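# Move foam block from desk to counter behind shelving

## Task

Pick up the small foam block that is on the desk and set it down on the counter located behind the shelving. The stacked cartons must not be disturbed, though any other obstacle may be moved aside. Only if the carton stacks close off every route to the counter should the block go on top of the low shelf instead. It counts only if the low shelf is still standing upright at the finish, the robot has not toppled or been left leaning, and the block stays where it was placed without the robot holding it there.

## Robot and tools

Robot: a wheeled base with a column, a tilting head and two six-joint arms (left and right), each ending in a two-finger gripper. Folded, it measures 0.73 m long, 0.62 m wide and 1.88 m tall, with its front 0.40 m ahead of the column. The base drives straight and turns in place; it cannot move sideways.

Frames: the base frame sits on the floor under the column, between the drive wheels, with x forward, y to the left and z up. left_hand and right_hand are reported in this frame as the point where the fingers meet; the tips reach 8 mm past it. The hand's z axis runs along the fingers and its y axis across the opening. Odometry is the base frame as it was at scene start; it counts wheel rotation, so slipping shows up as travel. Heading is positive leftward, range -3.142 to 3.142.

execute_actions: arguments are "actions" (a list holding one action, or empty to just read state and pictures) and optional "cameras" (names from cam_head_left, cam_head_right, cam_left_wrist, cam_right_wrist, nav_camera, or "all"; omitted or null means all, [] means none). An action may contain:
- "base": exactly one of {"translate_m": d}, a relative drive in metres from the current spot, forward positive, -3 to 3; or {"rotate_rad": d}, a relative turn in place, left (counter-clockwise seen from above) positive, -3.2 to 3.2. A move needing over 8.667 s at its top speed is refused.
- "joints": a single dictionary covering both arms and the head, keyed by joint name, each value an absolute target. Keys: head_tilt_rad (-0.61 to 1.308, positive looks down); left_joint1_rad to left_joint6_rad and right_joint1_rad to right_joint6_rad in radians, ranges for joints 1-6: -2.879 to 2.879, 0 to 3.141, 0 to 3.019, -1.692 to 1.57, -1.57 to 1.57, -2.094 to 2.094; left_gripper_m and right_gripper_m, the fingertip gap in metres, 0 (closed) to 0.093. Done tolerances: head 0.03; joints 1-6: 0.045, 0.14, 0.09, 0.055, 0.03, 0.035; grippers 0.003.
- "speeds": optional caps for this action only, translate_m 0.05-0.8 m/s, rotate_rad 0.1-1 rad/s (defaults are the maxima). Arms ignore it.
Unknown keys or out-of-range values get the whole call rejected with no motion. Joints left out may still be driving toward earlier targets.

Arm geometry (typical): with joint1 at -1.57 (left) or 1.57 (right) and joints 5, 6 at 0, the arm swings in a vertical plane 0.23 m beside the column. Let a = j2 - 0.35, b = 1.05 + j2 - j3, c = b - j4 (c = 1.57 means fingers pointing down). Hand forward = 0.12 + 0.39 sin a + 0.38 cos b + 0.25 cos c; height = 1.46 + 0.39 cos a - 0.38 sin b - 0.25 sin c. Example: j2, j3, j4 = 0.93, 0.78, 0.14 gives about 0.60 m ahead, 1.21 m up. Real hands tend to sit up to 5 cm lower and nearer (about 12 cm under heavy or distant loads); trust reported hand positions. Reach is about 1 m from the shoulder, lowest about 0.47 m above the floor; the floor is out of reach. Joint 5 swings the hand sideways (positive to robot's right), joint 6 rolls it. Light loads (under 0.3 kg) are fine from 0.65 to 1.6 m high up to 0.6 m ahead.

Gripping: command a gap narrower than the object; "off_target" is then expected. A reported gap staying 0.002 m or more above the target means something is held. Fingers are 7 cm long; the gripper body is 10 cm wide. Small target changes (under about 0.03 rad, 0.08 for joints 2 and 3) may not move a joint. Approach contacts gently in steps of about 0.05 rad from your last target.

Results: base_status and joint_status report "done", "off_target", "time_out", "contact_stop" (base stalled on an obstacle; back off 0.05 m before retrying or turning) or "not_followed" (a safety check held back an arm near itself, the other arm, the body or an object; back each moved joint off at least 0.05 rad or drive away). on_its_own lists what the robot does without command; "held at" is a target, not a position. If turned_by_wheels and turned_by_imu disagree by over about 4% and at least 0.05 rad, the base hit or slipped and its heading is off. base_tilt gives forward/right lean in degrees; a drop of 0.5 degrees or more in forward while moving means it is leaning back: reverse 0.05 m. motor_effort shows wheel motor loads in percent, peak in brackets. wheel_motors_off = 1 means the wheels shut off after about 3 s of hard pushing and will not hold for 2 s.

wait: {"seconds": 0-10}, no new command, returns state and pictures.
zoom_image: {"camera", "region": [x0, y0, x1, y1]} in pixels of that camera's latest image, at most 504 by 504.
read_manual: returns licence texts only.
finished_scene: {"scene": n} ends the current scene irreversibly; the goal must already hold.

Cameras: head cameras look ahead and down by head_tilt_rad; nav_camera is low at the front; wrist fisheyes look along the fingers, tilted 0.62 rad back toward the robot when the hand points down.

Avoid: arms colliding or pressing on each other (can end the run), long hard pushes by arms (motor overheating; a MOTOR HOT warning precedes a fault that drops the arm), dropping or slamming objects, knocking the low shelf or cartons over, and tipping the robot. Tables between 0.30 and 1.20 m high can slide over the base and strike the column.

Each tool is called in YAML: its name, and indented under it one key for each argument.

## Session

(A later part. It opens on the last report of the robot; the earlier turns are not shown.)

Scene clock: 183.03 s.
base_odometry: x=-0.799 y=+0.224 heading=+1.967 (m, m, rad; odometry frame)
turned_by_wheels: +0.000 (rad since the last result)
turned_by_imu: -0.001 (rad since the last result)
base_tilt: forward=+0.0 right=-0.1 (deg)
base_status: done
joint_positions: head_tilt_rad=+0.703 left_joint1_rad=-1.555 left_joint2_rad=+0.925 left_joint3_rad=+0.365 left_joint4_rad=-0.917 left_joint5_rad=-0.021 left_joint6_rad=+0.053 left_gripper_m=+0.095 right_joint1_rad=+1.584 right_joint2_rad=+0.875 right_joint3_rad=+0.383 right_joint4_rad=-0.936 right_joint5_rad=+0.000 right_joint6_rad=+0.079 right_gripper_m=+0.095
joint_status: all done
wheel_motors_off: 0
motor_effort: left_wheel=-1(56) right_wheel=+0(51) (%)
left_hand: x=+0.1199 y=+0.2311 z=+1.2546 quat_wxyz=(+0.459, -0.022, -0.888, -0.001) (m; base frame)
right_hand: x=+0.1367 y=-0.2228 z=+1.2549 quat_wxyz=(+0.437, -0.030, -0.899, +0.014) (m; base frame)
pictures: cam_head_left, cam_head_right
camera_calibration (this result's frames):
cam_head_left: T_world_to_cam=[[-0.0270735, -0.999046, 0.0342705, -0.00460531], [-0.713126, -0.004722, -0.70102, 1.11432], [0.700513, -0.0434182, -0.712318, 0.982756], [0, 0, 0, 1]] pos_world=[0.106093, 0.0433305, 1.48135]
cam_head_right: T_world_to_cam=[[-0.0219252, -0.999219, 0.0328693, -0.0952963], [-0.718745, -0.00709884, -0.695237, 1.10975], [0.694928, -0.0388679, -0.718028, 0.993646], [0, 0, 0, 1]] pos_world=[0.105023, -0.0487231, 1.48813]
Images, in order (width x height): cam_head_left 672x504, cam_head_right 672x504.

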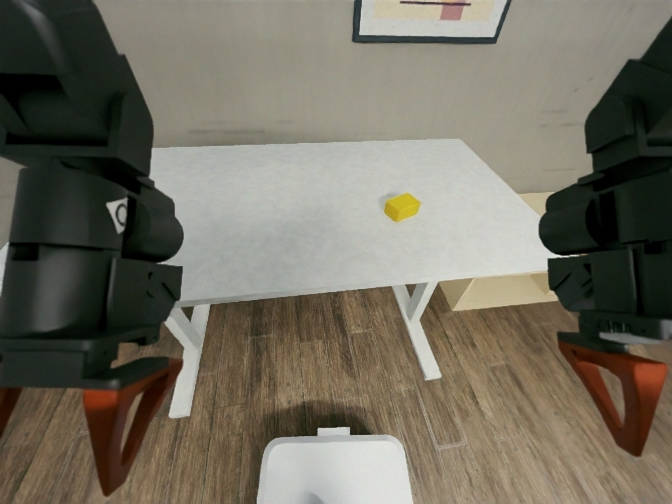

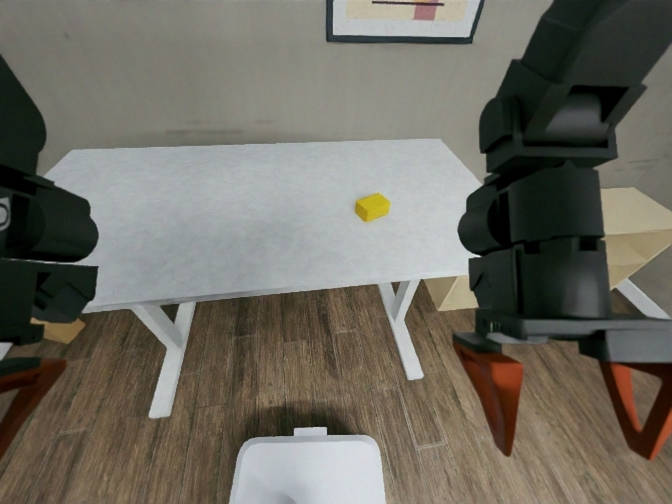

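execute_actions:
  actions:
    - {"base":{"translate_m":0.2},"joints":{"head_tilt_rad":0.9,"right_joint1_rad":1.57,"right_joint2_rad":1.06,"right_joint3_rad":1.175,"right_joint4_rad":-0.635,"right_joint5_rad":0,"right_joint6_rad":0.96}}
  cameras: ["cam_head_left","cam_head_right","cam_right_wrist"]

Scene clock: 240.87 s.
base_odometry: x=-0.876 y=+0.409 heading=+1.968 (m, m, rad; odometry frame)
turned_by_wheels: +0.000 (rad since the last result)
turned_by_imu: -0.001 (rad since the last result)
base_tilt: forward=+0.0 right=-0.1 (deg)
base_status: done
joint_positions: head_tilt_rad=+0.901 left_joint1_rad=-1.555 left_joint2_rad=+0.925 left_joint3_rad=+0.367 left_joint4_rad=-0.917 left_joint5_rad=-0.021 left_joint6_rad=+0.053 left_gripper_m=+0.095 right_joint1_rad=+1.581 right_joint2_rad=+1.058 right_joint3_rad=+1.171 right_joint4_rad=-0.638 right_joint5_rad=+0.000 right_joint6_rad=+0.946 right_gripper_m=+0.095
joint_status: all done
wheel_motors_off: 0
motor_effort: left_wheel=+3(34) right_wheel=+0(41) (%)
left_hand: x=+0.1209 y=+0.2311 z=+1.2542 quat_wxyz=(+0.458, -0.022, -0.888, -0.001) (m; base frame)
right_hand: x=+0.6019 y=-0.2206 z=+1.1946 quat_wxyz=(+0.002, -0.453, -0.891, -0.004) (m; base frame)
pictures: cam_head_left, cam_head_right, cam_right_wrist
camera_calibration (this result's frames):
cam_head_left: T_world_to_cam=[[-0.0197951, -0.999046, 0.0389306, -0.0121458], [-0.837203, -0.004722, -0.546871, 0.883136], [0.546533, -0.0434182, -0.836311, 1.1814], [0, 0, 0, 1]] pos_world=[0.0934467, 0.0433305, 1.47146]
cam_head_right: T_world_to_cam=[[-0.0150236, -0.999219, 0.0365431, -0.101299], [-0.841574, -0.00709884, -0.540096, 0.876968], [0.539933, -0.0388679, -0.84081, 1.19048], [0, 0, 0, 1]] pos_world=[0.0937323, -0.0487231, 1.47832]
cam_right_wrist: T_world_to_cam=[[-0.812539, -0.582724, -0.0145917, 0.382014], [-0.47204, 0.643105, 0.602989, -0.287896], [-0.341992, 0.49684, -0.797616, 1.38695], [0, 0, 0, 1]] pos_world=[0.648828, -0.281336, 1.28543]
Images, in order (width x height): cam_head_left 672x504, cam_head_right 672x504, cam_right_wrist 616x616.

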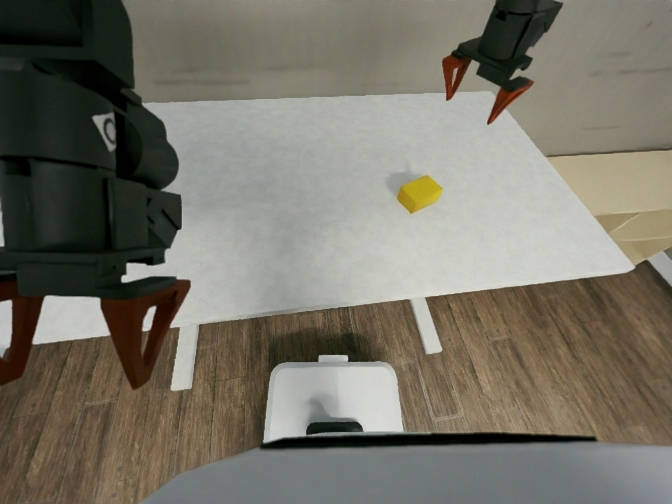

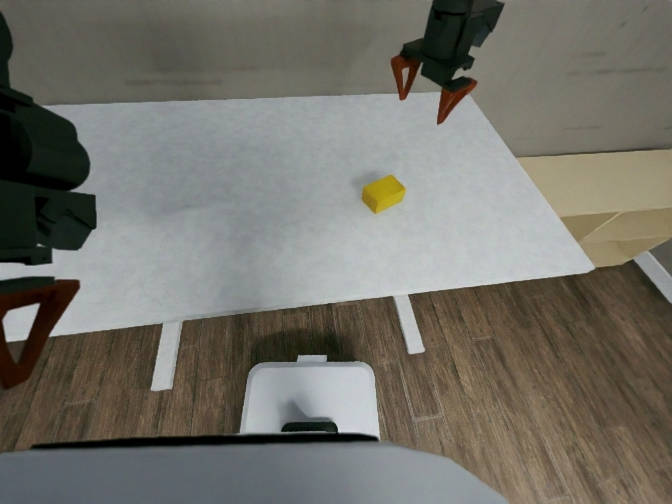

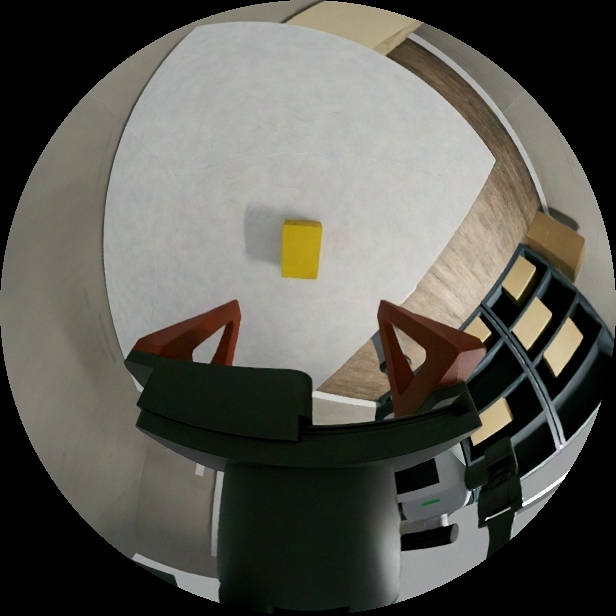

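execute_actions:
  actions:
    - {"joints":{"right_joint1_rad":1.615,"right_joint2_rad":1.428,"right_joint3_rad":1.274,"right_joint4_rad":-0.367}}
  cameras: ["cam_head_left","cam_right_wrist"]

Scene clock: 278.10 s.
base_odometry: x=-0.876 y=+0.409 heading=+1.968 (m, m, rad; odometry frame)
turned_by_wheels: +0.000 (rad since the last result)
turned_by_imu: -0.001 (rad since the last result)
base_tilt: forward=+0.0 right=-0.1 (deg)
base_status: not commanded
joint_positions: head_tilt_rad=+0.901 left_joint1_rad=-1.555 left_joint2_rad=+0.925 left_joint3_rad=+0.367 left_joint4_rad=-0.917 left_joint5_rad=-0.021 left_joint6_rad=+0.053 left_gripper_m=+0.095 right_joint1_rad=+1.608 right_joint2_rad=+1.442 right_joint3_rad=+1.256 right_joint4_rad=-0.379 right_joint5_rad=+0.000 right_joint6_rad=+0.947 right_gripper_m=+0.095
joint_status: all done
wheel_motors_off: 0
motor_effort: left_wheel=+4(2) right_wheel=-1(1) (%)
left_hand: x=+0.1209 y=+0.2311 z=+1.2542 quat_wxyz=(+0.458, -0.022, -0.888, -0.001) (m; base frame)
right_hand: x=+0.5824 y=-0.2023 z=+1.0264 quat_wxyz=(+0.025, -0.447, -0.894, -0.005) (m; base frame)
pictures: cam_head_left, cam_right_wrist
camera_calibration (this result's frames):
cam_head_left: T_world_to_cam=[[-0.0197951, -0.999046, 0.0389306, -0.0121458], [-0.837203, -0.004722, -0.546871, 0.883136], [0.546533, -0.0434182, -0.836311, 1.1814], [0, 0, 0, 1]] pos_world=[0.0934467, 0.0433305, 1.47146]
cam_right_wrist: T_world_to_cam=[[-0.804757, -0.593591, 0.00398839, 0.348597], [-0.456055, 0.622567, 0.635944, -0.254676], [-0.379974, 0.509961, -0.771725, 1.23526], [0, 0, 0, 1]] pos_world=[0.633756, -0.264459, 1.11385]
Images, in order (width x height): cam_head_left 672x504, cam_right_wrist 616x616.

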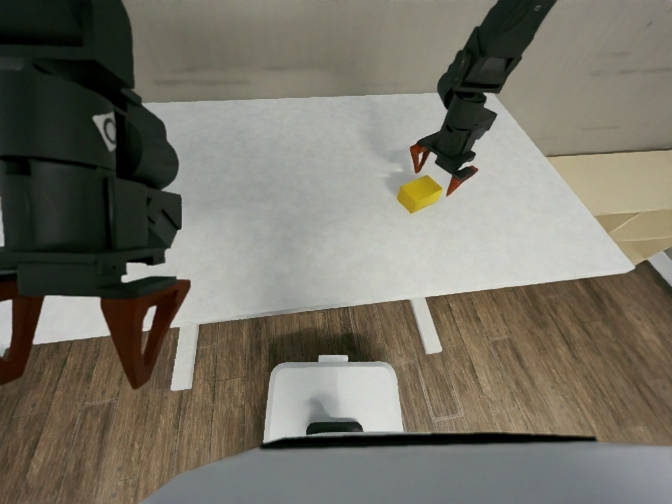

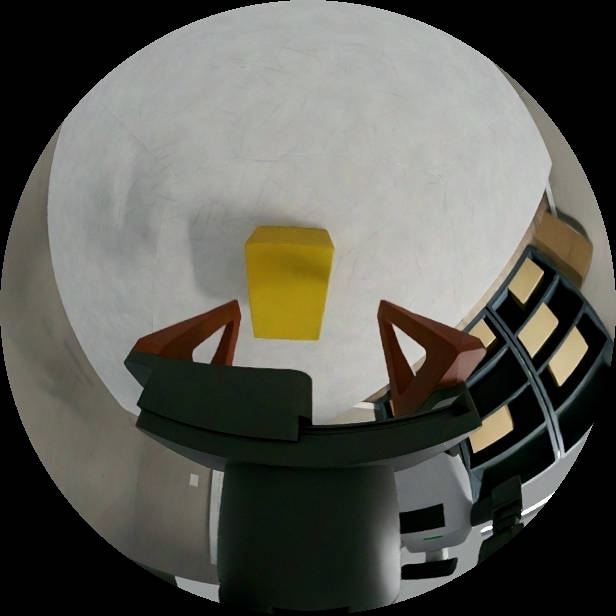

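execute_actions:
  actions:
    - {"base":{"translate_m":0.03},"joints":{"right_joint1_rad":1.65}}
  cameras: ["cam_right_wrist"]

Scene clock: 299.90 s.
base_odometry: x=-0.888 y=+0.436 heading=+1.968 (m, m, rad; odometry frame)
turned_by_wheels: +0.000 (rad since the last result)
turned_by_imu: -0.001 (rad since the last result)
base_tilt: forward=+0.1 right=-0.1 (deg)
base_status: done
joint_positions: head_tilt_rad=+0.902 left_joint1_rad=-1.555 left_joint2_rad=+0.925 left_joint3_rad=+0.366 left_joint4_rad=-0.917 left_joint5_rad=-0.021 left_joint6_rad=+0.053 left_gripper_m=+0.095 right_joint1_rad=+1.647 right_joint2_rad=+1.439 right_joint3_rad=+1.266 right_joint4_rad=-0.379 right_joint5_rad=+0.000 right_joint6_rad=+0.947 right_gripper_m=+0.095
joint_status: all done
wheel_motors_off: 0
motor_effort: left_wheel=-1(38) right_wheel=+0(37) (%)
left_hand: x=+0.1203 y=+0.2311 z=+1.2544 quat_wxyz=(+0.459, -0.022, -0.888, -0.001) (m; base frame)
right_hand: x=+0.5886 y=-0.1778 z=+1.0301 quat_wxyz=(+0.028, -0.438, -0.898, -0.023) (m; base frame)
pictures: cam_right_wrist
camera_calibration (this result's frames):
cam_right_wrist: T_world_to_cam=[[-0.793172, -0.608425, -0.0264128, 0.389985], [-0.475464, 0.591571, 0.651136, -0.279249], [-0.380542, 0.529021, -0.758501, 1.21803], [0, 0, 0, 1]] pos_world=[0.640066, -0.241893, 1.11601]
Images, in order (width x height): cam_right_wrist 616x616.

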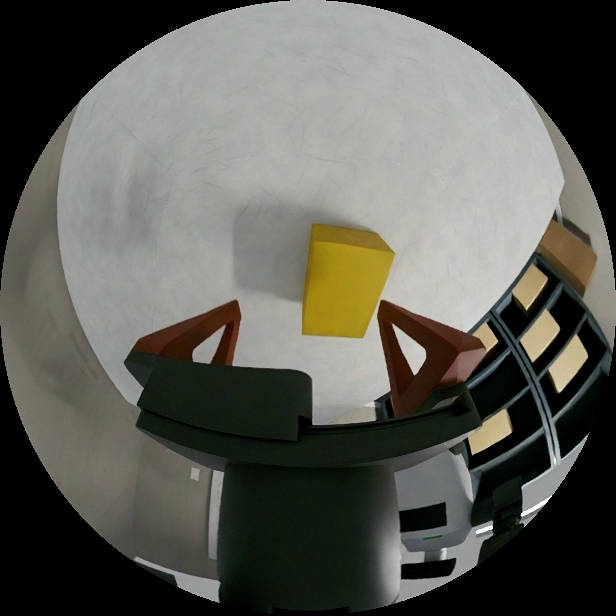

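execute_actions:
  actions:
    - {"base":{"translate_m":-0.033}}
  cameras: ["cam_right_wrist"]

Scene clock: 311.47 s.
base_odometry: x=-0.875 y=+0.406 heading=+1.968 (m, m, rad; odometry frame)
turned_by_wheels: +0.000 (rad since the last result)
turned_by_imu: -0.001 (rad since the last result)
base_tilt: forward=+0.0 right=-0.1 (deg)
base_status: done
joint_positions: head_tilt_rad=+0.902 left_joint1_rad=-1.555 left_joint2_rad=+0.924 left_joint3_rad=+0.362 left_joint4_rad=-0.917 left_joint5_rad=-0.021 left_joint6_rad=+0.053 left_gripper_m=+0.095 right_joint1_rad=+1.647 right_joint2_rad=+1.436 right_joint3_rad=+1.263 right_joint4_rad=-0.378 right_joint5_rad=+0.000 right_joint6_rad=+0.947 right_gripper_m=+0.095
joint_status: not commanded
wheel_motors_off: 0
motor_effort: left_wheel=+0(33) right_wheel=+0(42) (%)
left_hand: x=+0.1185 y=+0.2311 z=+1.2552 quat_wxyz=(+0.460, -0.022, -0.888, -0.001) (m; base frame)
right_hand: x=+0.5886 y=-0.1778 z=+1.0311 quat_wxyz=(+0.027, -0.438, -0.898, -0.023) (m; base frame)
pictures: cam_right_wrist
camera_calibration (this result's frames):
cam_right_wrist: T_world_to_cam=[[-0.793187, -0.608364, -0.0273444, 0.390909], [-0.476162, 0.591578, 0.650619, -0.278911], [-0.379637, 0.529083, -0.758912, 1.21867], [0, 0, 0, 1]] pos_world=[0.639909, -0.241965, 1.11702]
Images, in order (width x height): cam_right_wrist 616x616.

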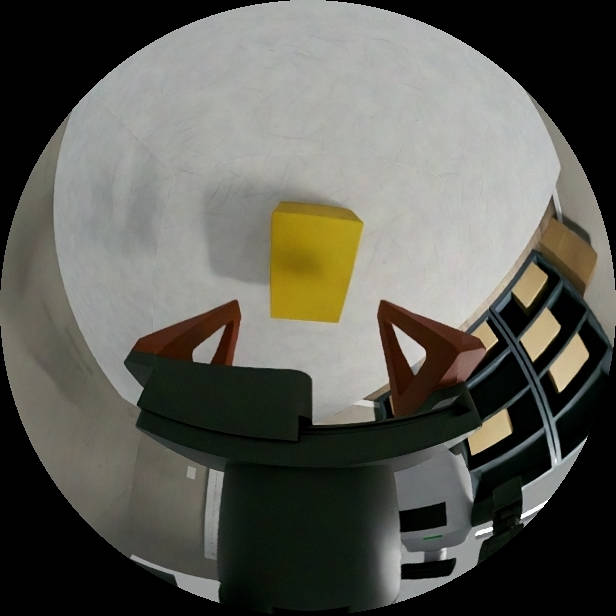

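execute_actions:
  actions:
    - {"joints":{"right_joint2_rad":1.565,"right_joint3_rad":1.364,"right_joint4_rad":-0.319}}
  cameras: ["cam_right_wrist","cam_head_right"]

Scene clock: 323.20 s.
base_odometry: x=-0.875 y=+0.406 heading=+1.968 (m, m, rad; odometry frame)
turned_by_wheels: +0.000 (rad since the last result)
turned_by_imu: -0.001 (rad since the last result)
base_tilt: forward=+0.0 right=-0.1 (deg)
base_status: not commanded
joint_positions: head_tilt_rad=+0.902 left_joint1_rad=-1.555 left_joint2_rad=+0.924 left_joint3_rad=+0.362 left_joint4_rad=-0.917 left_joint5_rad=-0.021 left_joint6_rad=+0.053 left_gripper_m=+0.095 right_joint1_rad=+1.648 right_joint2_rad=+1.512 right_joint3_rad=+1.364 right_joint4_rad=-0.331 right_joint5_rad=+0.005 right_joint6_rad=+0.951 right_gripper_m=+0.095
joint_status: all done
wheel_motors_off: 0
motor_effort: left_wheel=+0(5) right_wheel=-1(3) (%)
left_hand: x=+0.1189 y=+0.2311 z=+1.2551 quat_wxyz=(+0.460, -0.022, -0.888, -0.001) (m; base frame)
right_hand: x=+0.6277 y=-0.1754 z=+1.0084 quat_wxyz=(-0.006, -0.441, -0.897, -0.038) (m; base frame)
pictures: cam_head_right, cam_right_wrist
camera_calibration (this result's frames):
cam_head_right: T_world_to_cam=[[-0.0149893, -0.999219, 0.0365572, -0.101322], [-0.84208, -0.00709884, -0.539306, 0.875778], [0.539145, -0.0388679, -0.841316, 1.1913], [0, 0, 0, 1]] pos_world=[0.0936744, -0.0487231, 1.47827]
cam_right_wrist: T_world_to_cam=[[-0.794092, -0.602065, -0.0832798, 0.480859], [-0.516818, 0.596748, 0.613833, -0.183447], [-0.31987, 0.53048, -0.785031, 1.20414], [0, 0, 0, 1]] pos_world=[0.672207, -0.239794, 1.09794]
Images, in order (width x height): cam_head_right 672x504, cam_right_wrist 616x616.

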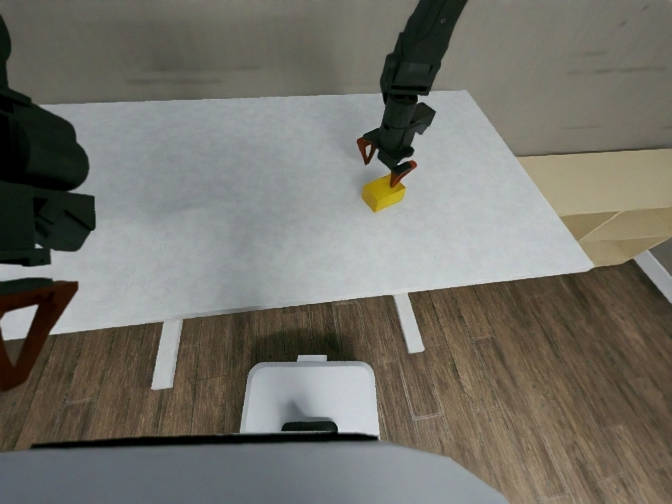

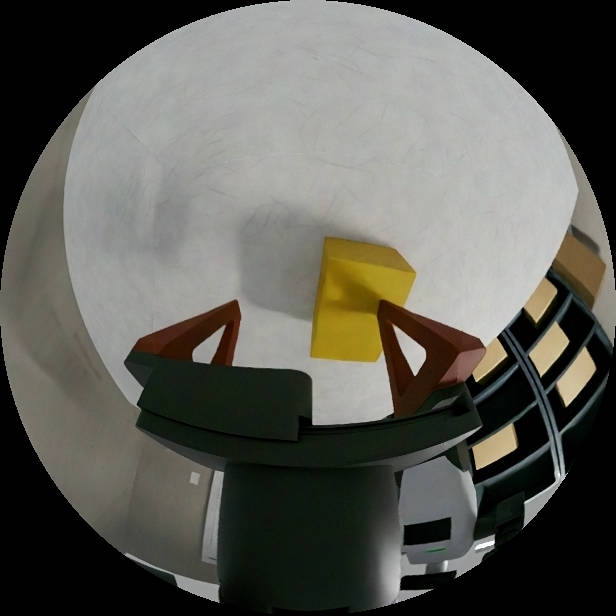

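execute_actions:
  actions:
    - {"joints":{"right_joint2_rad":1.44,"right_joint4_rad":-0.43}}
  cameras: ["cam_right_wrist"]

Scene clock: 343.13 s.
base_odometry: x=-0.875 y=+0.406 heading=+1.968 (m, m, rad; odometry frame)
turned_by_wheels: +0.000 (rad since the last result)
turned_by_imu: -0.001 (rad since the last result)
base_tilt: forward=+0.0 right=-0.1 (deg)
base_status: not commanded
joint_positions: head_tilt_rad=+0.902 left_joint1_rad=-1.555 left_joint2_rad=+0.924 left_joint3_rad=+0.362 left_joint4_rad=-0.917 left_joint5_rad=-0.021 left_joint6_rad=+0.053 left_gripper_m=+0.095 right_joint1_rad=+1.648 right_joint2_rad=+1.443 right_joint3_rad=+1.359 right_joint4_rad=-0.420 right_joint5_rad=+0.005 right_joint6_rad=+0.951 right_gripper_m=+0.095
joint_status: all done
wheel_motors_off: 0
motor_effort: left_wheel=+0(1) right_wheel=-1(1) (%)
left_hand: x=+0.1189 y=+0.2311 z=+1.2551 quat_wxyz=(+0.460, -0.022, -0.888, -0.001) (m; base frame)
right_hand: x=+0.6323 y=-0.1774 z=+1.0417 quat_wxyz=(+0.006, -0.440, -0.897, -0.032) (m; base frame)
pictures: cam_right_wrist
camera_calibration (this result's frames):
cam_right_wrist: T_world_to_cam=[[-0.79493, -0.603489, -0.0623485, 0.464597], [-0.501802, 0.596245, 0.626647, -0.223205], [-0.341, 0.529428, -0.776805, 1.23736], [0, 0, 0, 1]] pos_world=[0.679257, -0.241629, 1.13003]
Images, in order (width x height): cam_right_wrist 616x616.

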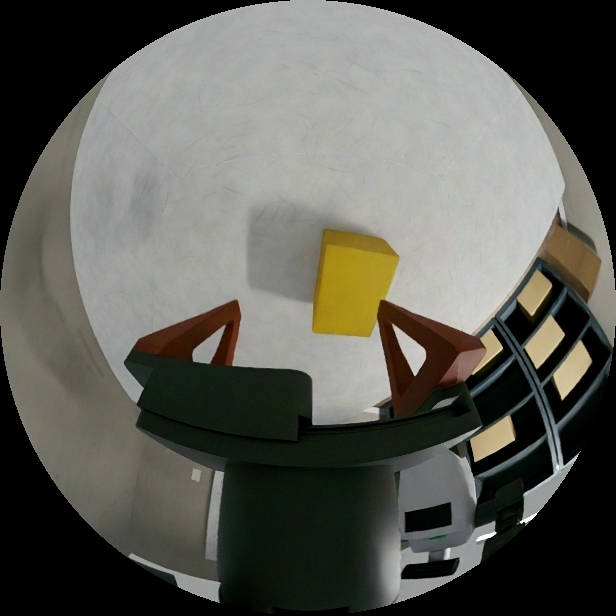

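execute_actions:
  actions:
    - {"base":{"translate_m":-0.025},"joints":{"right_joint2_rad":1.50,"right_joint4_rad":-0.375}}
  cameras: ["cam_right_wrist"]

Scene clock: 360.33 s.
base_odometry: x=-0.865 y=+0.383 heading=+1.968 (m, m, rad; odometry frame)
turned_by_wheels: +0.000 (rad since the last result)
turned_by_imu: -0.001 (rad since the last result)
base_tilt: forward=+0.0 right=-0.1 (deg)
base_status: done
joint_positions: head_tilt_rad=+0.902 left_joint1_rad=-1.555 left_joint2_rad=+0.924 left_joint3_rad=+0.361 left_joint4_rad=-0.917 left_joint5_rad=-0.021 left_joint6_rad=+0.053 left_gripper_m=+0.095 right_joint1_rad=+1.648 right_joint2_rad=+1.496 right_joint3_rad=+1.354 right_joint4_rad=-0.383 right_joint5_rad=+0.005 right_joint6_rad=+0.951 right_gripper_m=+0.095
joint_status: all done
wheel_motors_off: 0
motor_effort: left_wheel=+2(34) right_wheel=+0(37) (%)
left_hand: x=+0.1184 y=+0.2311 z=+1.2553 quat_wxyz=(+0.460, -0.022, -0.888, -0.001) (m; base frame)
right_hand: x=+0.6161 y=-0.1762 z=+1.0147 quat_wxyz=(+0.015, -0.440, -0.897, -0.027) (m; base frame)
pictures: cam_right_wrist
camera_calibration (this result's frames):
cam_right_wrist: T_world_to_cam=[[-0.795208, -0.604577, -0.0461634, 0.434316], [-0.4901, 0.596072, 0.636003, -0.231852], [-0.356997, 0.528379, -0.770304, 1.21334], [0, 0, 0, 1]] pos_world=[0.664898, -0.240324, 1.10215]
Images, in order (width x height): cam_right_wrist 616x616.

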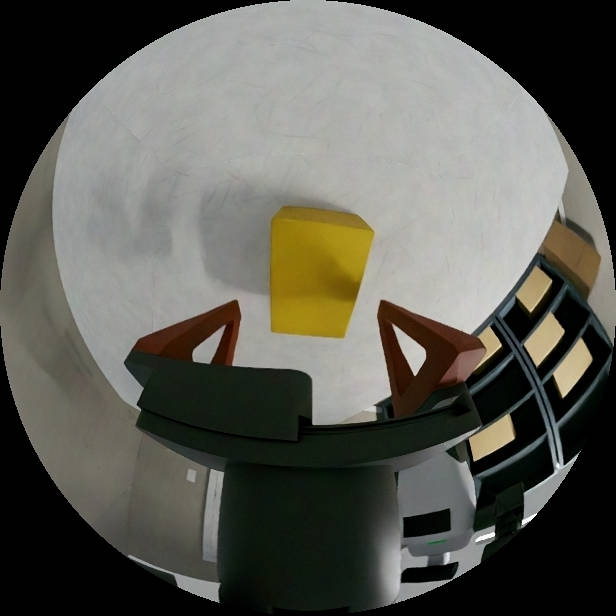

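execute_actions:
  actions:
    - {"joints":{"right_joint2_rad":1.56,"right_joint4_rad":-0.32}}
  cameras: ["cam_right_wrist","cam_head_right"]

Scene clock: 366.03 s.
base_odometry: x=-0.865 y=+0.383 heading=+1.968 (m, m, rad; odometry frame)
turned_by_wheels: +0.000 (rad since the last result)
turned_by_imu: -0.001 (rad since the last result)
base_tilt: forward=+0.0 right=-0.1 (deg)
base_status: not commanded
joint_positions: head_tilt_rad=+0.902 left_joint1_rad=-1.555 left_joint2_rad=+0.924 left_joint3_rad=+0.361 left_joint4_rad=-0.917 left_joint5_rad=-0.021 left_joint6_rad=+0.053 left_gripper_m=+0.095 right_joint1_rad=+1.648 right_joint2_rad=+1.555 right_joint3_rad=+1.355 right_joint4_rad=-0.330 right_joint5_rad=+0.005 right_joint6_rad=+0.951 right_gripper_m=+0.095
joint_status: all done
wheel_motors_off: 0
motor_effort: left_wheel=+2(2) right_wheel=+0(0) (%)
left_hand: x=+0.1184 y=+0.2311 z=+1.2553 quat_wxyz=(+0.460, -0.022, -0.888, -0.001) (m; base frame)
right_hand: x=+0.6023 y=-0.1748 z=+0.9858 quat_wxyz=(+0.017, -0.440, -0.897, -0.026) (m; base frame)
pictures: cam_head_right, cam_right_wrist
camera_calibration (this result's frames):
cam_head_right: T_world_to_cam=[[-0.0149846, -0.999219, 0.0365591, -0.101326], [-0.842149, -0.00709884, -0.539198, 0.875615], [0.539036, -0.0388679, -0.841385, 1.19141], [0, 0, 0, 1]] pos_world=[0.0936665, -0.0487231, 1.47827]
cam_right_wrist: T_world_to_cam=[[-0.795228, -0.60491, -0.0411824, 0.417847], [-0.486463, 0.596023, 0.638835, -0.226111], [-0.361892, 0.528054, -0.76824, 1.18628], [0, 0, 0, 1]] pos_world=[0.651596, -0.238895, 1.07301]
Images, in order (width x height): cam_head_right 672x504, cam_right_wrist 616x616.

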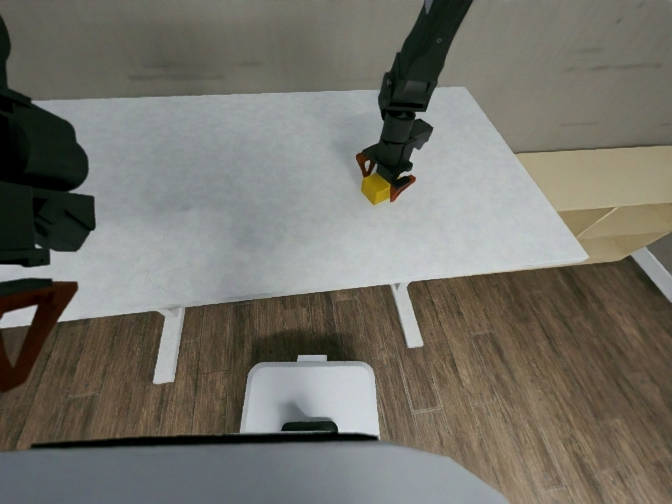

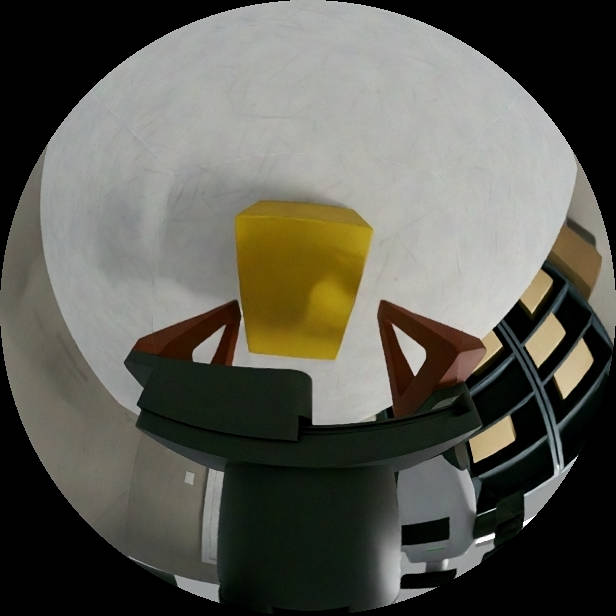

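execute_actions:
  actions:
    - {"base":{"translate_m":0.015},"joints":{"right_joint2_rad":1.60,"right_joint4_rad":-0.285}}
  cameras: ["cam_right_wrist","cam_head_right"]

Scene clock: 374.90 s.
base_odometry: x=-0.871 y=+0.397 heading=+1.968 (m, m, rad; odometry frame)
turned_by_wheels: +0.000 (rad since the last result)
turned_by_imu: -0.001 (rad since the last result)
base_tilt: forward=+0.1 right=-0.1 (deg)
base_status: done
joint_positions: head_tilt_rad=+0.902 left_joint1_rad=-1.555 left_joint2_rad=+0.924 left_joint3_rad=+0.364 left_joint4_rad=-0.917 left_joint5_rad=-0.021 left_joint6_rad=+0.053 left_gripper_m=+0.095 right_joint1_rad=+1.648 right_joint2_rad=+1.586 right_joint3_rad=+1.357 right_joint4_rad=-0.297 right_joint5_rad=+0.005 right_joint6_rad=+0.951 right_gripper_m=+0.095
joint_status: all done
wheel_motors_off: 0
motor_effort: left_wheel=-1(35) right_wheel=+0(39) (%)
left_hand: x=+0.1197 y=+0.2311 z=+1.2547 quat_wxyz=(+0.459, -0.022, -0.888, -0.001) (m; base frame)
right_hand: x=+0.5972 y=-0.1741 z=+0.9715 quat_wxyz=(+0.015, -0.440, -0.897, -0.027) (m; base frame)
pictures: cam_head_right, cam_right_wrist
camera_calibration (this result's frames):
cam_head_right: T_world_to_cam=[[-0.0149846, -0.999219, 0.0365591, -0.101326], [-0.842149, -0.00709884, -0.539198, 0.875615], [0.539036, -0.0388679, -0.841385, 1.19141], [0, 0, 0, 1]] pos_world=[0.0936665, -0.0487231, 1.47827]
cam_right_wrist: T_world_to_cam=[[-0.795214, -0.60464, -0.0452295, 0.417642], [-0.48942, 0.596062, 0.636536, -0.215891], [-0.357915, 0.528318, -0.76992, 1.17236], [0, 0, 0, 1]] pos_world=[0.646058, -0.23817, 1.05893]
Images, in order (width x height): cam_head_right 672x504, cam_right_wrist 616x616.

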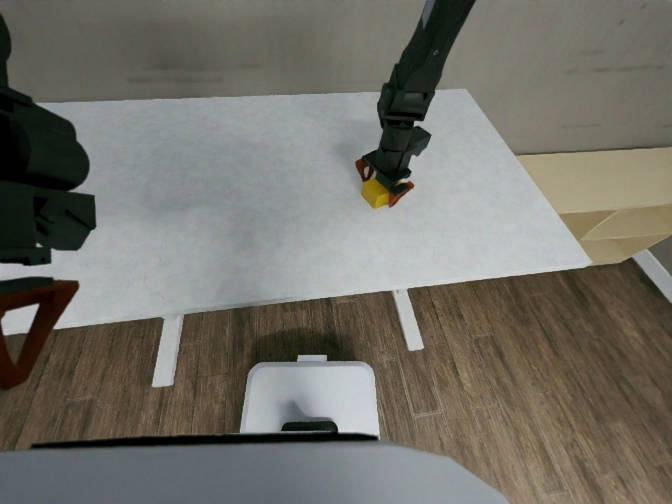

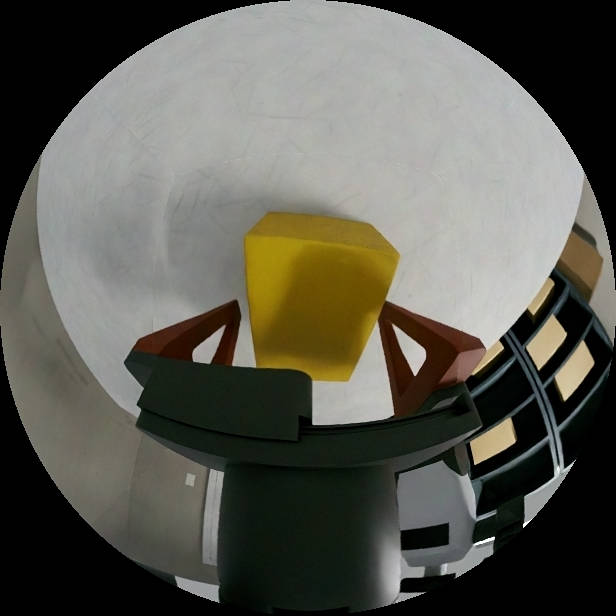

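execute_actions:
  actions:
    - {"joints":{"right_gripper_m":0.03}}
  cameras: ["cam_right_wrist"]

Scene clock: 380.13 s.
base_odometry: x=-0.871 y=+0.397 heading=+1.968 (m, m, rad; odometry frame)
turned_by_wheels: +0.000 (rad since the last result)
turned_by_imu: -0.001 (rad since the last result)
base_tilt: forward=+0.0 right=-0.1 (deg)
base_status: not commanded
joint_positions: head_tilt_rad=+0.902 left_joint1_rad=-1.555 left_joint2_rad=+0.924 left_joint3_rad=+0.364 left_joint4_rad=-0.917 left_joint5_rad=-0.021 left_joint6_rad=+0.053 left_gripper_m=+0.095 right_joint1_rad=+1.648 right_joint2_rad=+1.586 right_joint3_rad=+1.357 right_joint4_rad=-0.297 right_joint5_rad=+0.004 right_joint6_rad=+0.951 right_gripper_m=+0.059
joint_status: right_gripper_m off_target (ended at +0.059, target +0.030)
wheel_motors_off: 0
motor_effort: left_wheel=-2(1) right_wheel=+0(0) (%)
left_hand: x=+0.1197 y=+0.2311 z=+1.2547 quat_wxyz=(+0.459, -0.022, -0.888, -0.001) (m; base frame)
right_hand: x=+0.5972 y=-0.1740 z=+0.9715 quat_wxyz=(+0.015, -0.440, -0.897, -0.027) (m; base frame)
pictures: cam_right_wrist
camera_calibration (this result's frames):
cam_right_wrist: T_world_to_cam=[[-0.795215, -0.604622, -0.0454483, 0.417896], [-0.48941, 0.59582, 0.63677, -0.216209], [-0.357927, 0.528612, -0.769713, 1.17218], [0, 0, 0, 1]] pos_world=[0.646057, -0.238138, 1.05891]
Images, in order (width x height): cam_right_wrist 616x616.

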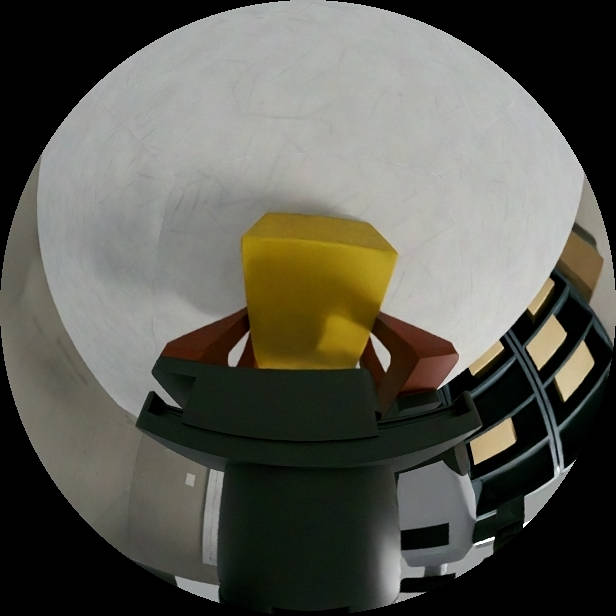

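execute_actions:
  actions:
    - {"joints":{"right_joint1_rad":1.6,"right_joint2_rad":1.2,"right_joint3_rad":1.2,"right_joint4_rad":-0.52}}
  cameras: ["cam_right_wrist"]

execute_actions:
  actions:
    - {"base":{"translate_m":-0.45},"joints":{"head_tilt_rad":0.6}}
  cameras: []

execute_actions:
  actions:
    - {"base":{"rotate_rad":-0.9}}
  cameras: ["cam_head_left","cam_head_right","nav_camera"]

Scene clock: 390.67 s.
base_odometry: x=-0.871 y=+0.397 heading=+1.968 (m, m, rad; odometry frame)
turned_by_wheels: +0.000 (rad since the last result)
turned_by_imu: -0.001 (rad since the last result)
base_tilt: forward=+0.0 right=-0.1 (deg)
base_status: not commanded
joint_positions: head_tilt_rad=+0.902 left_joint1_rad=-1.555 left_joint2_rad=+0.924 left_joint3_rad=+0.364 left_joint4_rad=-0.917 left_joint5_rad=-0.021 left_joint6_rad=+0.053 left_gripper_m=+0.095 right_joint1_rad=+1.600 right_joint2_rad=+1.190 right_joint3_rad=+1.199 right_joint4_rad=-0.513 right_joint5_rad=+0.003 right_joint6_rad=+0.951 right_gripper_m=+0.059
joint_status: all done
wheel_motors_off: 0
motor_effort: left_wheel=+1(2) right_wheel=+0(1) (%)
left_hand: x=+0.1197 y=+0.2311 z=+1.2547 quat_wxyz=(+0.459, -0.022, -0.888, -0.001) (m; base frame)
right_hand: x=+0.6103 y=-0.2102 z=+1.1373 quat_wxyz=(-0.004, -0.451, -0.892, -0.015) (m; base frame)
pictures: cam_right_wrist
camera_calibration (this result's frames):
cam_right_wrist: T_world_to_cam=[[-0.80906, -0.586355, -0.040118, 0.420199], [-0.488041, 0.632235, 0.601743, -0.247137], [-0.327471, 0.506426, -0.797681, 1.3321], [0, 0, 0, 1]] pos_world=[0.655579, -0.271978, 1.22817]
Images, in order (width x height): cam_right_wrist 616x616.

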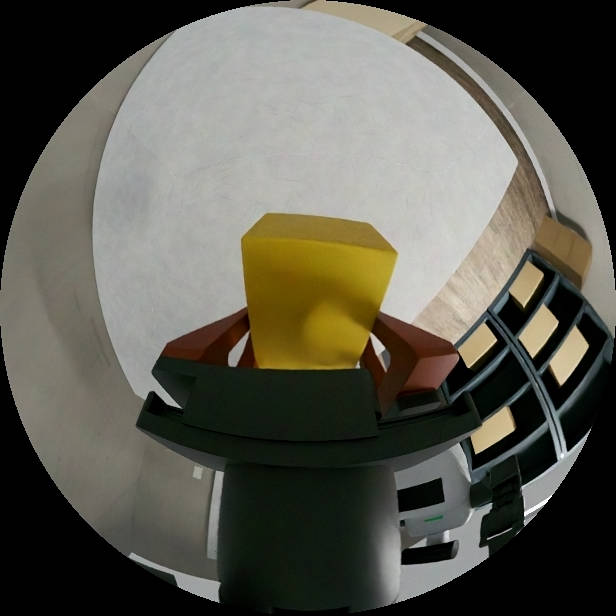

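Scene clock: 393.17 s.
base_odometry: x=-0.697 y=-0.018 heading=+1.970 (m, m, rad; odometry frame)
turned_by_wheels: +0.002 (rad since the last result)
turned_by_imu: +0.002 (rad since the last result)
base_tilt: forward=+0.0 right=-0.1 (deg)
base_status: done
joint_positions: head_tilt_rad=+0.617 left_joint1_rad=-1.555 left_joint2_rad=+0.923 left_joint3_rad=+0.362 left_joint4_rad=-0.917 left_joint5_rad=-0.021 left_joint6_rad=+0.053 left_gripper_m=+0.095 right_joint1_rad=+1.600 right_joint2_rad=+1.193 right_joint3_rad=+1.193 right_joint4_rad=-0.513 right_joint5_rad=+0.003 right_joint6_rad=+0.951 right_gripper_m=+0.059
joint_status: all done
wheel_motors_off: 0
motor_effort: left_wheel=+1(43) right_wheel=-2(42) (%)
left_hand: x=+0.1188 y=+0.2311 z=+1.2552 quat_wxyz=(+0.460, -0.022, -0.888, -0.001) (m; base frame)
right_hand: x=+0.6058 y=-0.2102 z=+1.1346 quat_wxyz=(+0.000, -0.451, -0.892, -0.013) (m; base frame)
pictures: none
No camera images: the call's "cameras" was empty. Leave "cameras" out to get every camera's image.

Scene clock: 395.60 s.
base_odometry: x=-0.697 y=-0.018 heading=+1.071 (m, m, rad; odometry frame)
turned_by_wheels: -0.899 (rad since the last result)
turned_by_imu: -0.890 (rad since the last result)
base_tilt: forward=+0.0 right=-0.1 (deg)
base_status: done
joint_positions: head_tilt_rad=+0.617 left_joint1_rad=-1.555 left_joint2_rad=+0.923 left_joint3_rad=+0.362 left_joint4_rad=-0.917 left_joint5_rad=-0.021 left_joint6_rad=+0.053 left_gripper_m=+0.095 right_joint1_rad=+1.600 right_joint2_rad=+1.193 right_joint3_rad=+1.193 right_joint4_rad=-0.513 right_joint5_rad=+0.003 right_joint6_rad=+0.951 right_gripper_m=+0.059
joint_status: not commanded
wheel_motors_off: 0
motor_effort: left_wheel=+5(41) right_wheel=-5(51) (%)
left_hand: x=+0.1188 y=+0.2311 z=+1.2552 quat_wxyz=(+0.460, -0.022, -0.888, -0.001) (m; base frame)
right_hand: x=+0.6058 y=-0.2102 z=+1.1346 quat_wxyz=(+0.000, -0.451, -0.892, -0.013) (m; base frame)
pictures: cam_head_left, cam_head_right, nav_camera
camera_calibration (this result's frames):
cam_head_left: T_world_to_cam=[[-0.0299248, -0.999046, 0.0318111, -0.000675232], [-0.650091, -0.004722, -0.759842, 1.20175], [0.759267, -0.0434182, -0.64933, 0.882817], [0, 0, 0, 1]] pos_world=[0.110936, 0.0433305, 1.4864]
cam_head_right: T_world_to_cam=[[-0.024675, -0.999219, 0.0308585, -0.0920623], [-0.656188, -0.00709884, -0.754564, 1.19798], [0.754194, -0.0388679, -0.6555, 0.894389], [0, 0, 0, 1]] pos_world=[0.109286, -0.0487231, 1.49307]
Images, in order (width x height): cam_head_left 672x504, cam_head_right 672x504, nav_camera 672x504.

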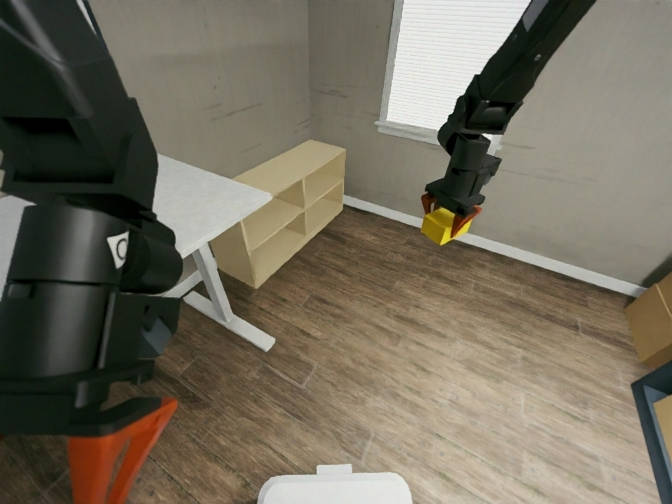

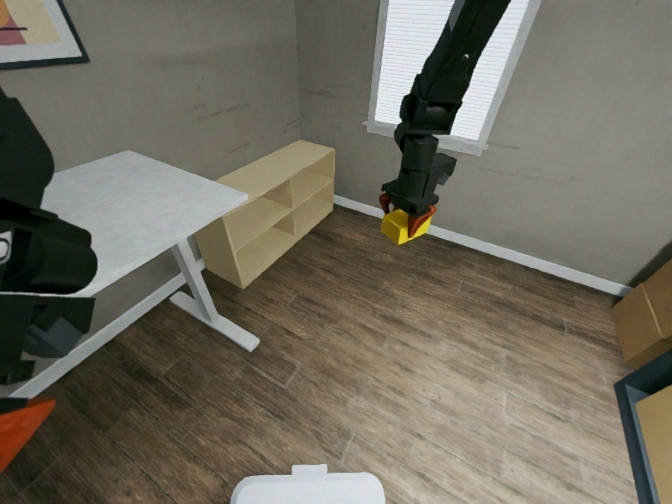

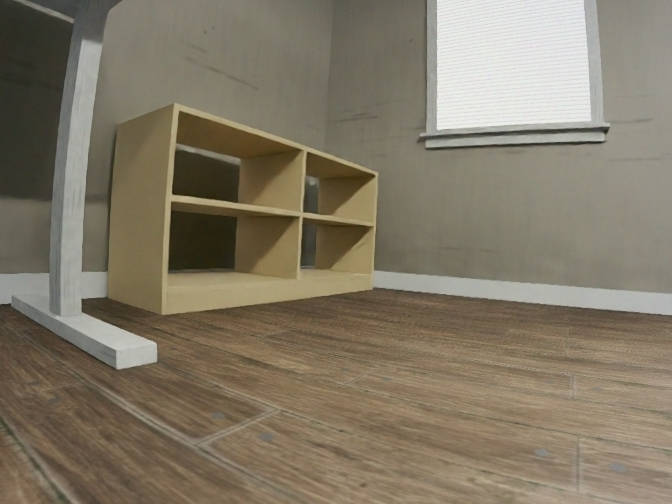

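execute_actions:
  actions:
    - {"base":{"rotate_rad":-0.095}}
  cameras: []

execute_actions:
  actions:
    - {"base":{"translate_m":1.63}}
  cameras: ["cam_head_left","nav_camera"]

Scene clock: 432.73 s.
base_odometry: x=-0.697 y=-0.018 heading=+0.977 (m, m, rad; odometry frame)
turned_by_wheels: -0.094 (rad since the last result)
turned_by_imu: -0.094 (rad since the last result)
base_tilt: forward=+0.0 right=-0.1 (deg)
base_status: done
joint_positions: head_tilt_rad=+0.617 left_joint1_rad=-1.555 left_joint2_rad=+0.923 left_joint3_rad=+0.362 left_joint4_rad=-0.917 left_joint5_rad=-0.021 left_joint6_rad=+0.053 left_gripper_m=+0.095 right_joint1_rad=+1.600 right_joint2_rad=+1.193 right_joint3_rad=+1.193 right_joint4_rad=-0.513 right_joint5_rad=+0.003 right_joint6_rad=+0.951 right_gripper_m=+0.059
joint_status: not commanded
wheel_motors_off: 0
motor_effort: left_wheel=+2(25) right_wheel=-4(27) (%)
left_hand: x=+0.1188 y=+0.2311 z=+1.2552 quat_wxyz=(+0.460, -0.022, -0.888, -0.001) (m; base frame)
right_hand: x=+0.6058 y=-0.2100 z=+1.1346 quat_wxyz=(+0.000, -0.451, -0.892, -0.013) (m; base frame)
pictures: none
No camera images: the call's "cameras" was empty. Leave "cameras" out to get every camera's image.

Scene clock: 436.77 s.
base_odometry: x=+0.216 y=+1.332 heading=+0.976 (m, m, rad; odometry frame)
turned_by_wheels: +0.000 (rad since the last result)
turned_by_imu: -0.002 (rad since the last result)
base_tilt: forward=+0.0 right=-0.1 (deg)
base_status: done
joint_positions: head_tilt_rad=+0.617 left_joint1_rad=-1.555 left_joint2_rad=+0.923 left_joint3_rad=+0.364 left_joint4_rad=-0.917 left_joint5_rad=-0.021 left_joint6_rad=+0.053 left_gripper_m=+0.095 right_joint1_rad=+1.600 right_joint2_rad=+1.193 right_joint3_rad=+1.192 right_joint4_rad=-0.513 right_joint5_rad=+0.003 right_joint6_rad=+0.951 right_gripper_m=+0.059
joint_status: not commanded
wheel_motors_off: 0
motor_effort: left_wheel=+0(52) right_wheel=+0(51) (%)
left_hand: x=+0.1200 y=+0.2311 z=+1.2547 quat_wxyz=(+0.459, -0.022, -0.888, -0.001) (m; base frame)
right_hand: x=+0.6053 y=-0.2100 z=+1.1344 quat_wxyz=(+0.001, -0.451, -0.892, -0.013) (m; base frame)
pictures: cam_head_left, nav_camera
camera_calibration (this result's frames):
cam_head_left: T_world_to_cam=[[-0.0299314, -0.999046, 0.0318049, -0.000665463], [-0.649936, -0.004722, -0.759975, 1.20195], [0.7594, -0.0434182, -0.649174, 0.882571], [0, 0, 0, 1]] pos_world=[0.110947, 0.0433305, 1.48642]
Images, in order (width x height): cam_head_left 672x504, nav_camera 672x504.

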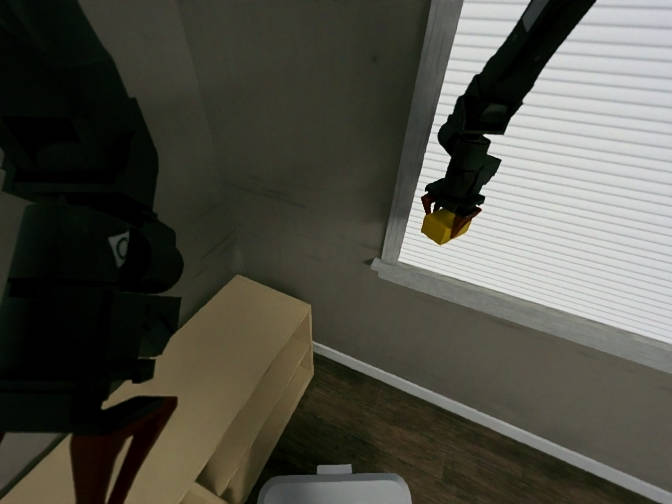

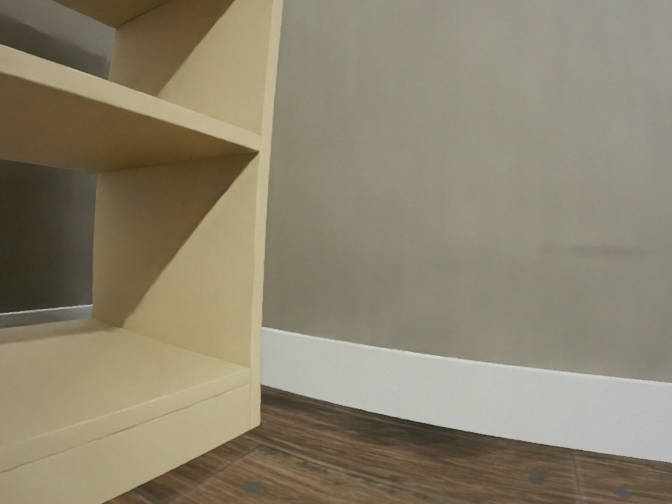

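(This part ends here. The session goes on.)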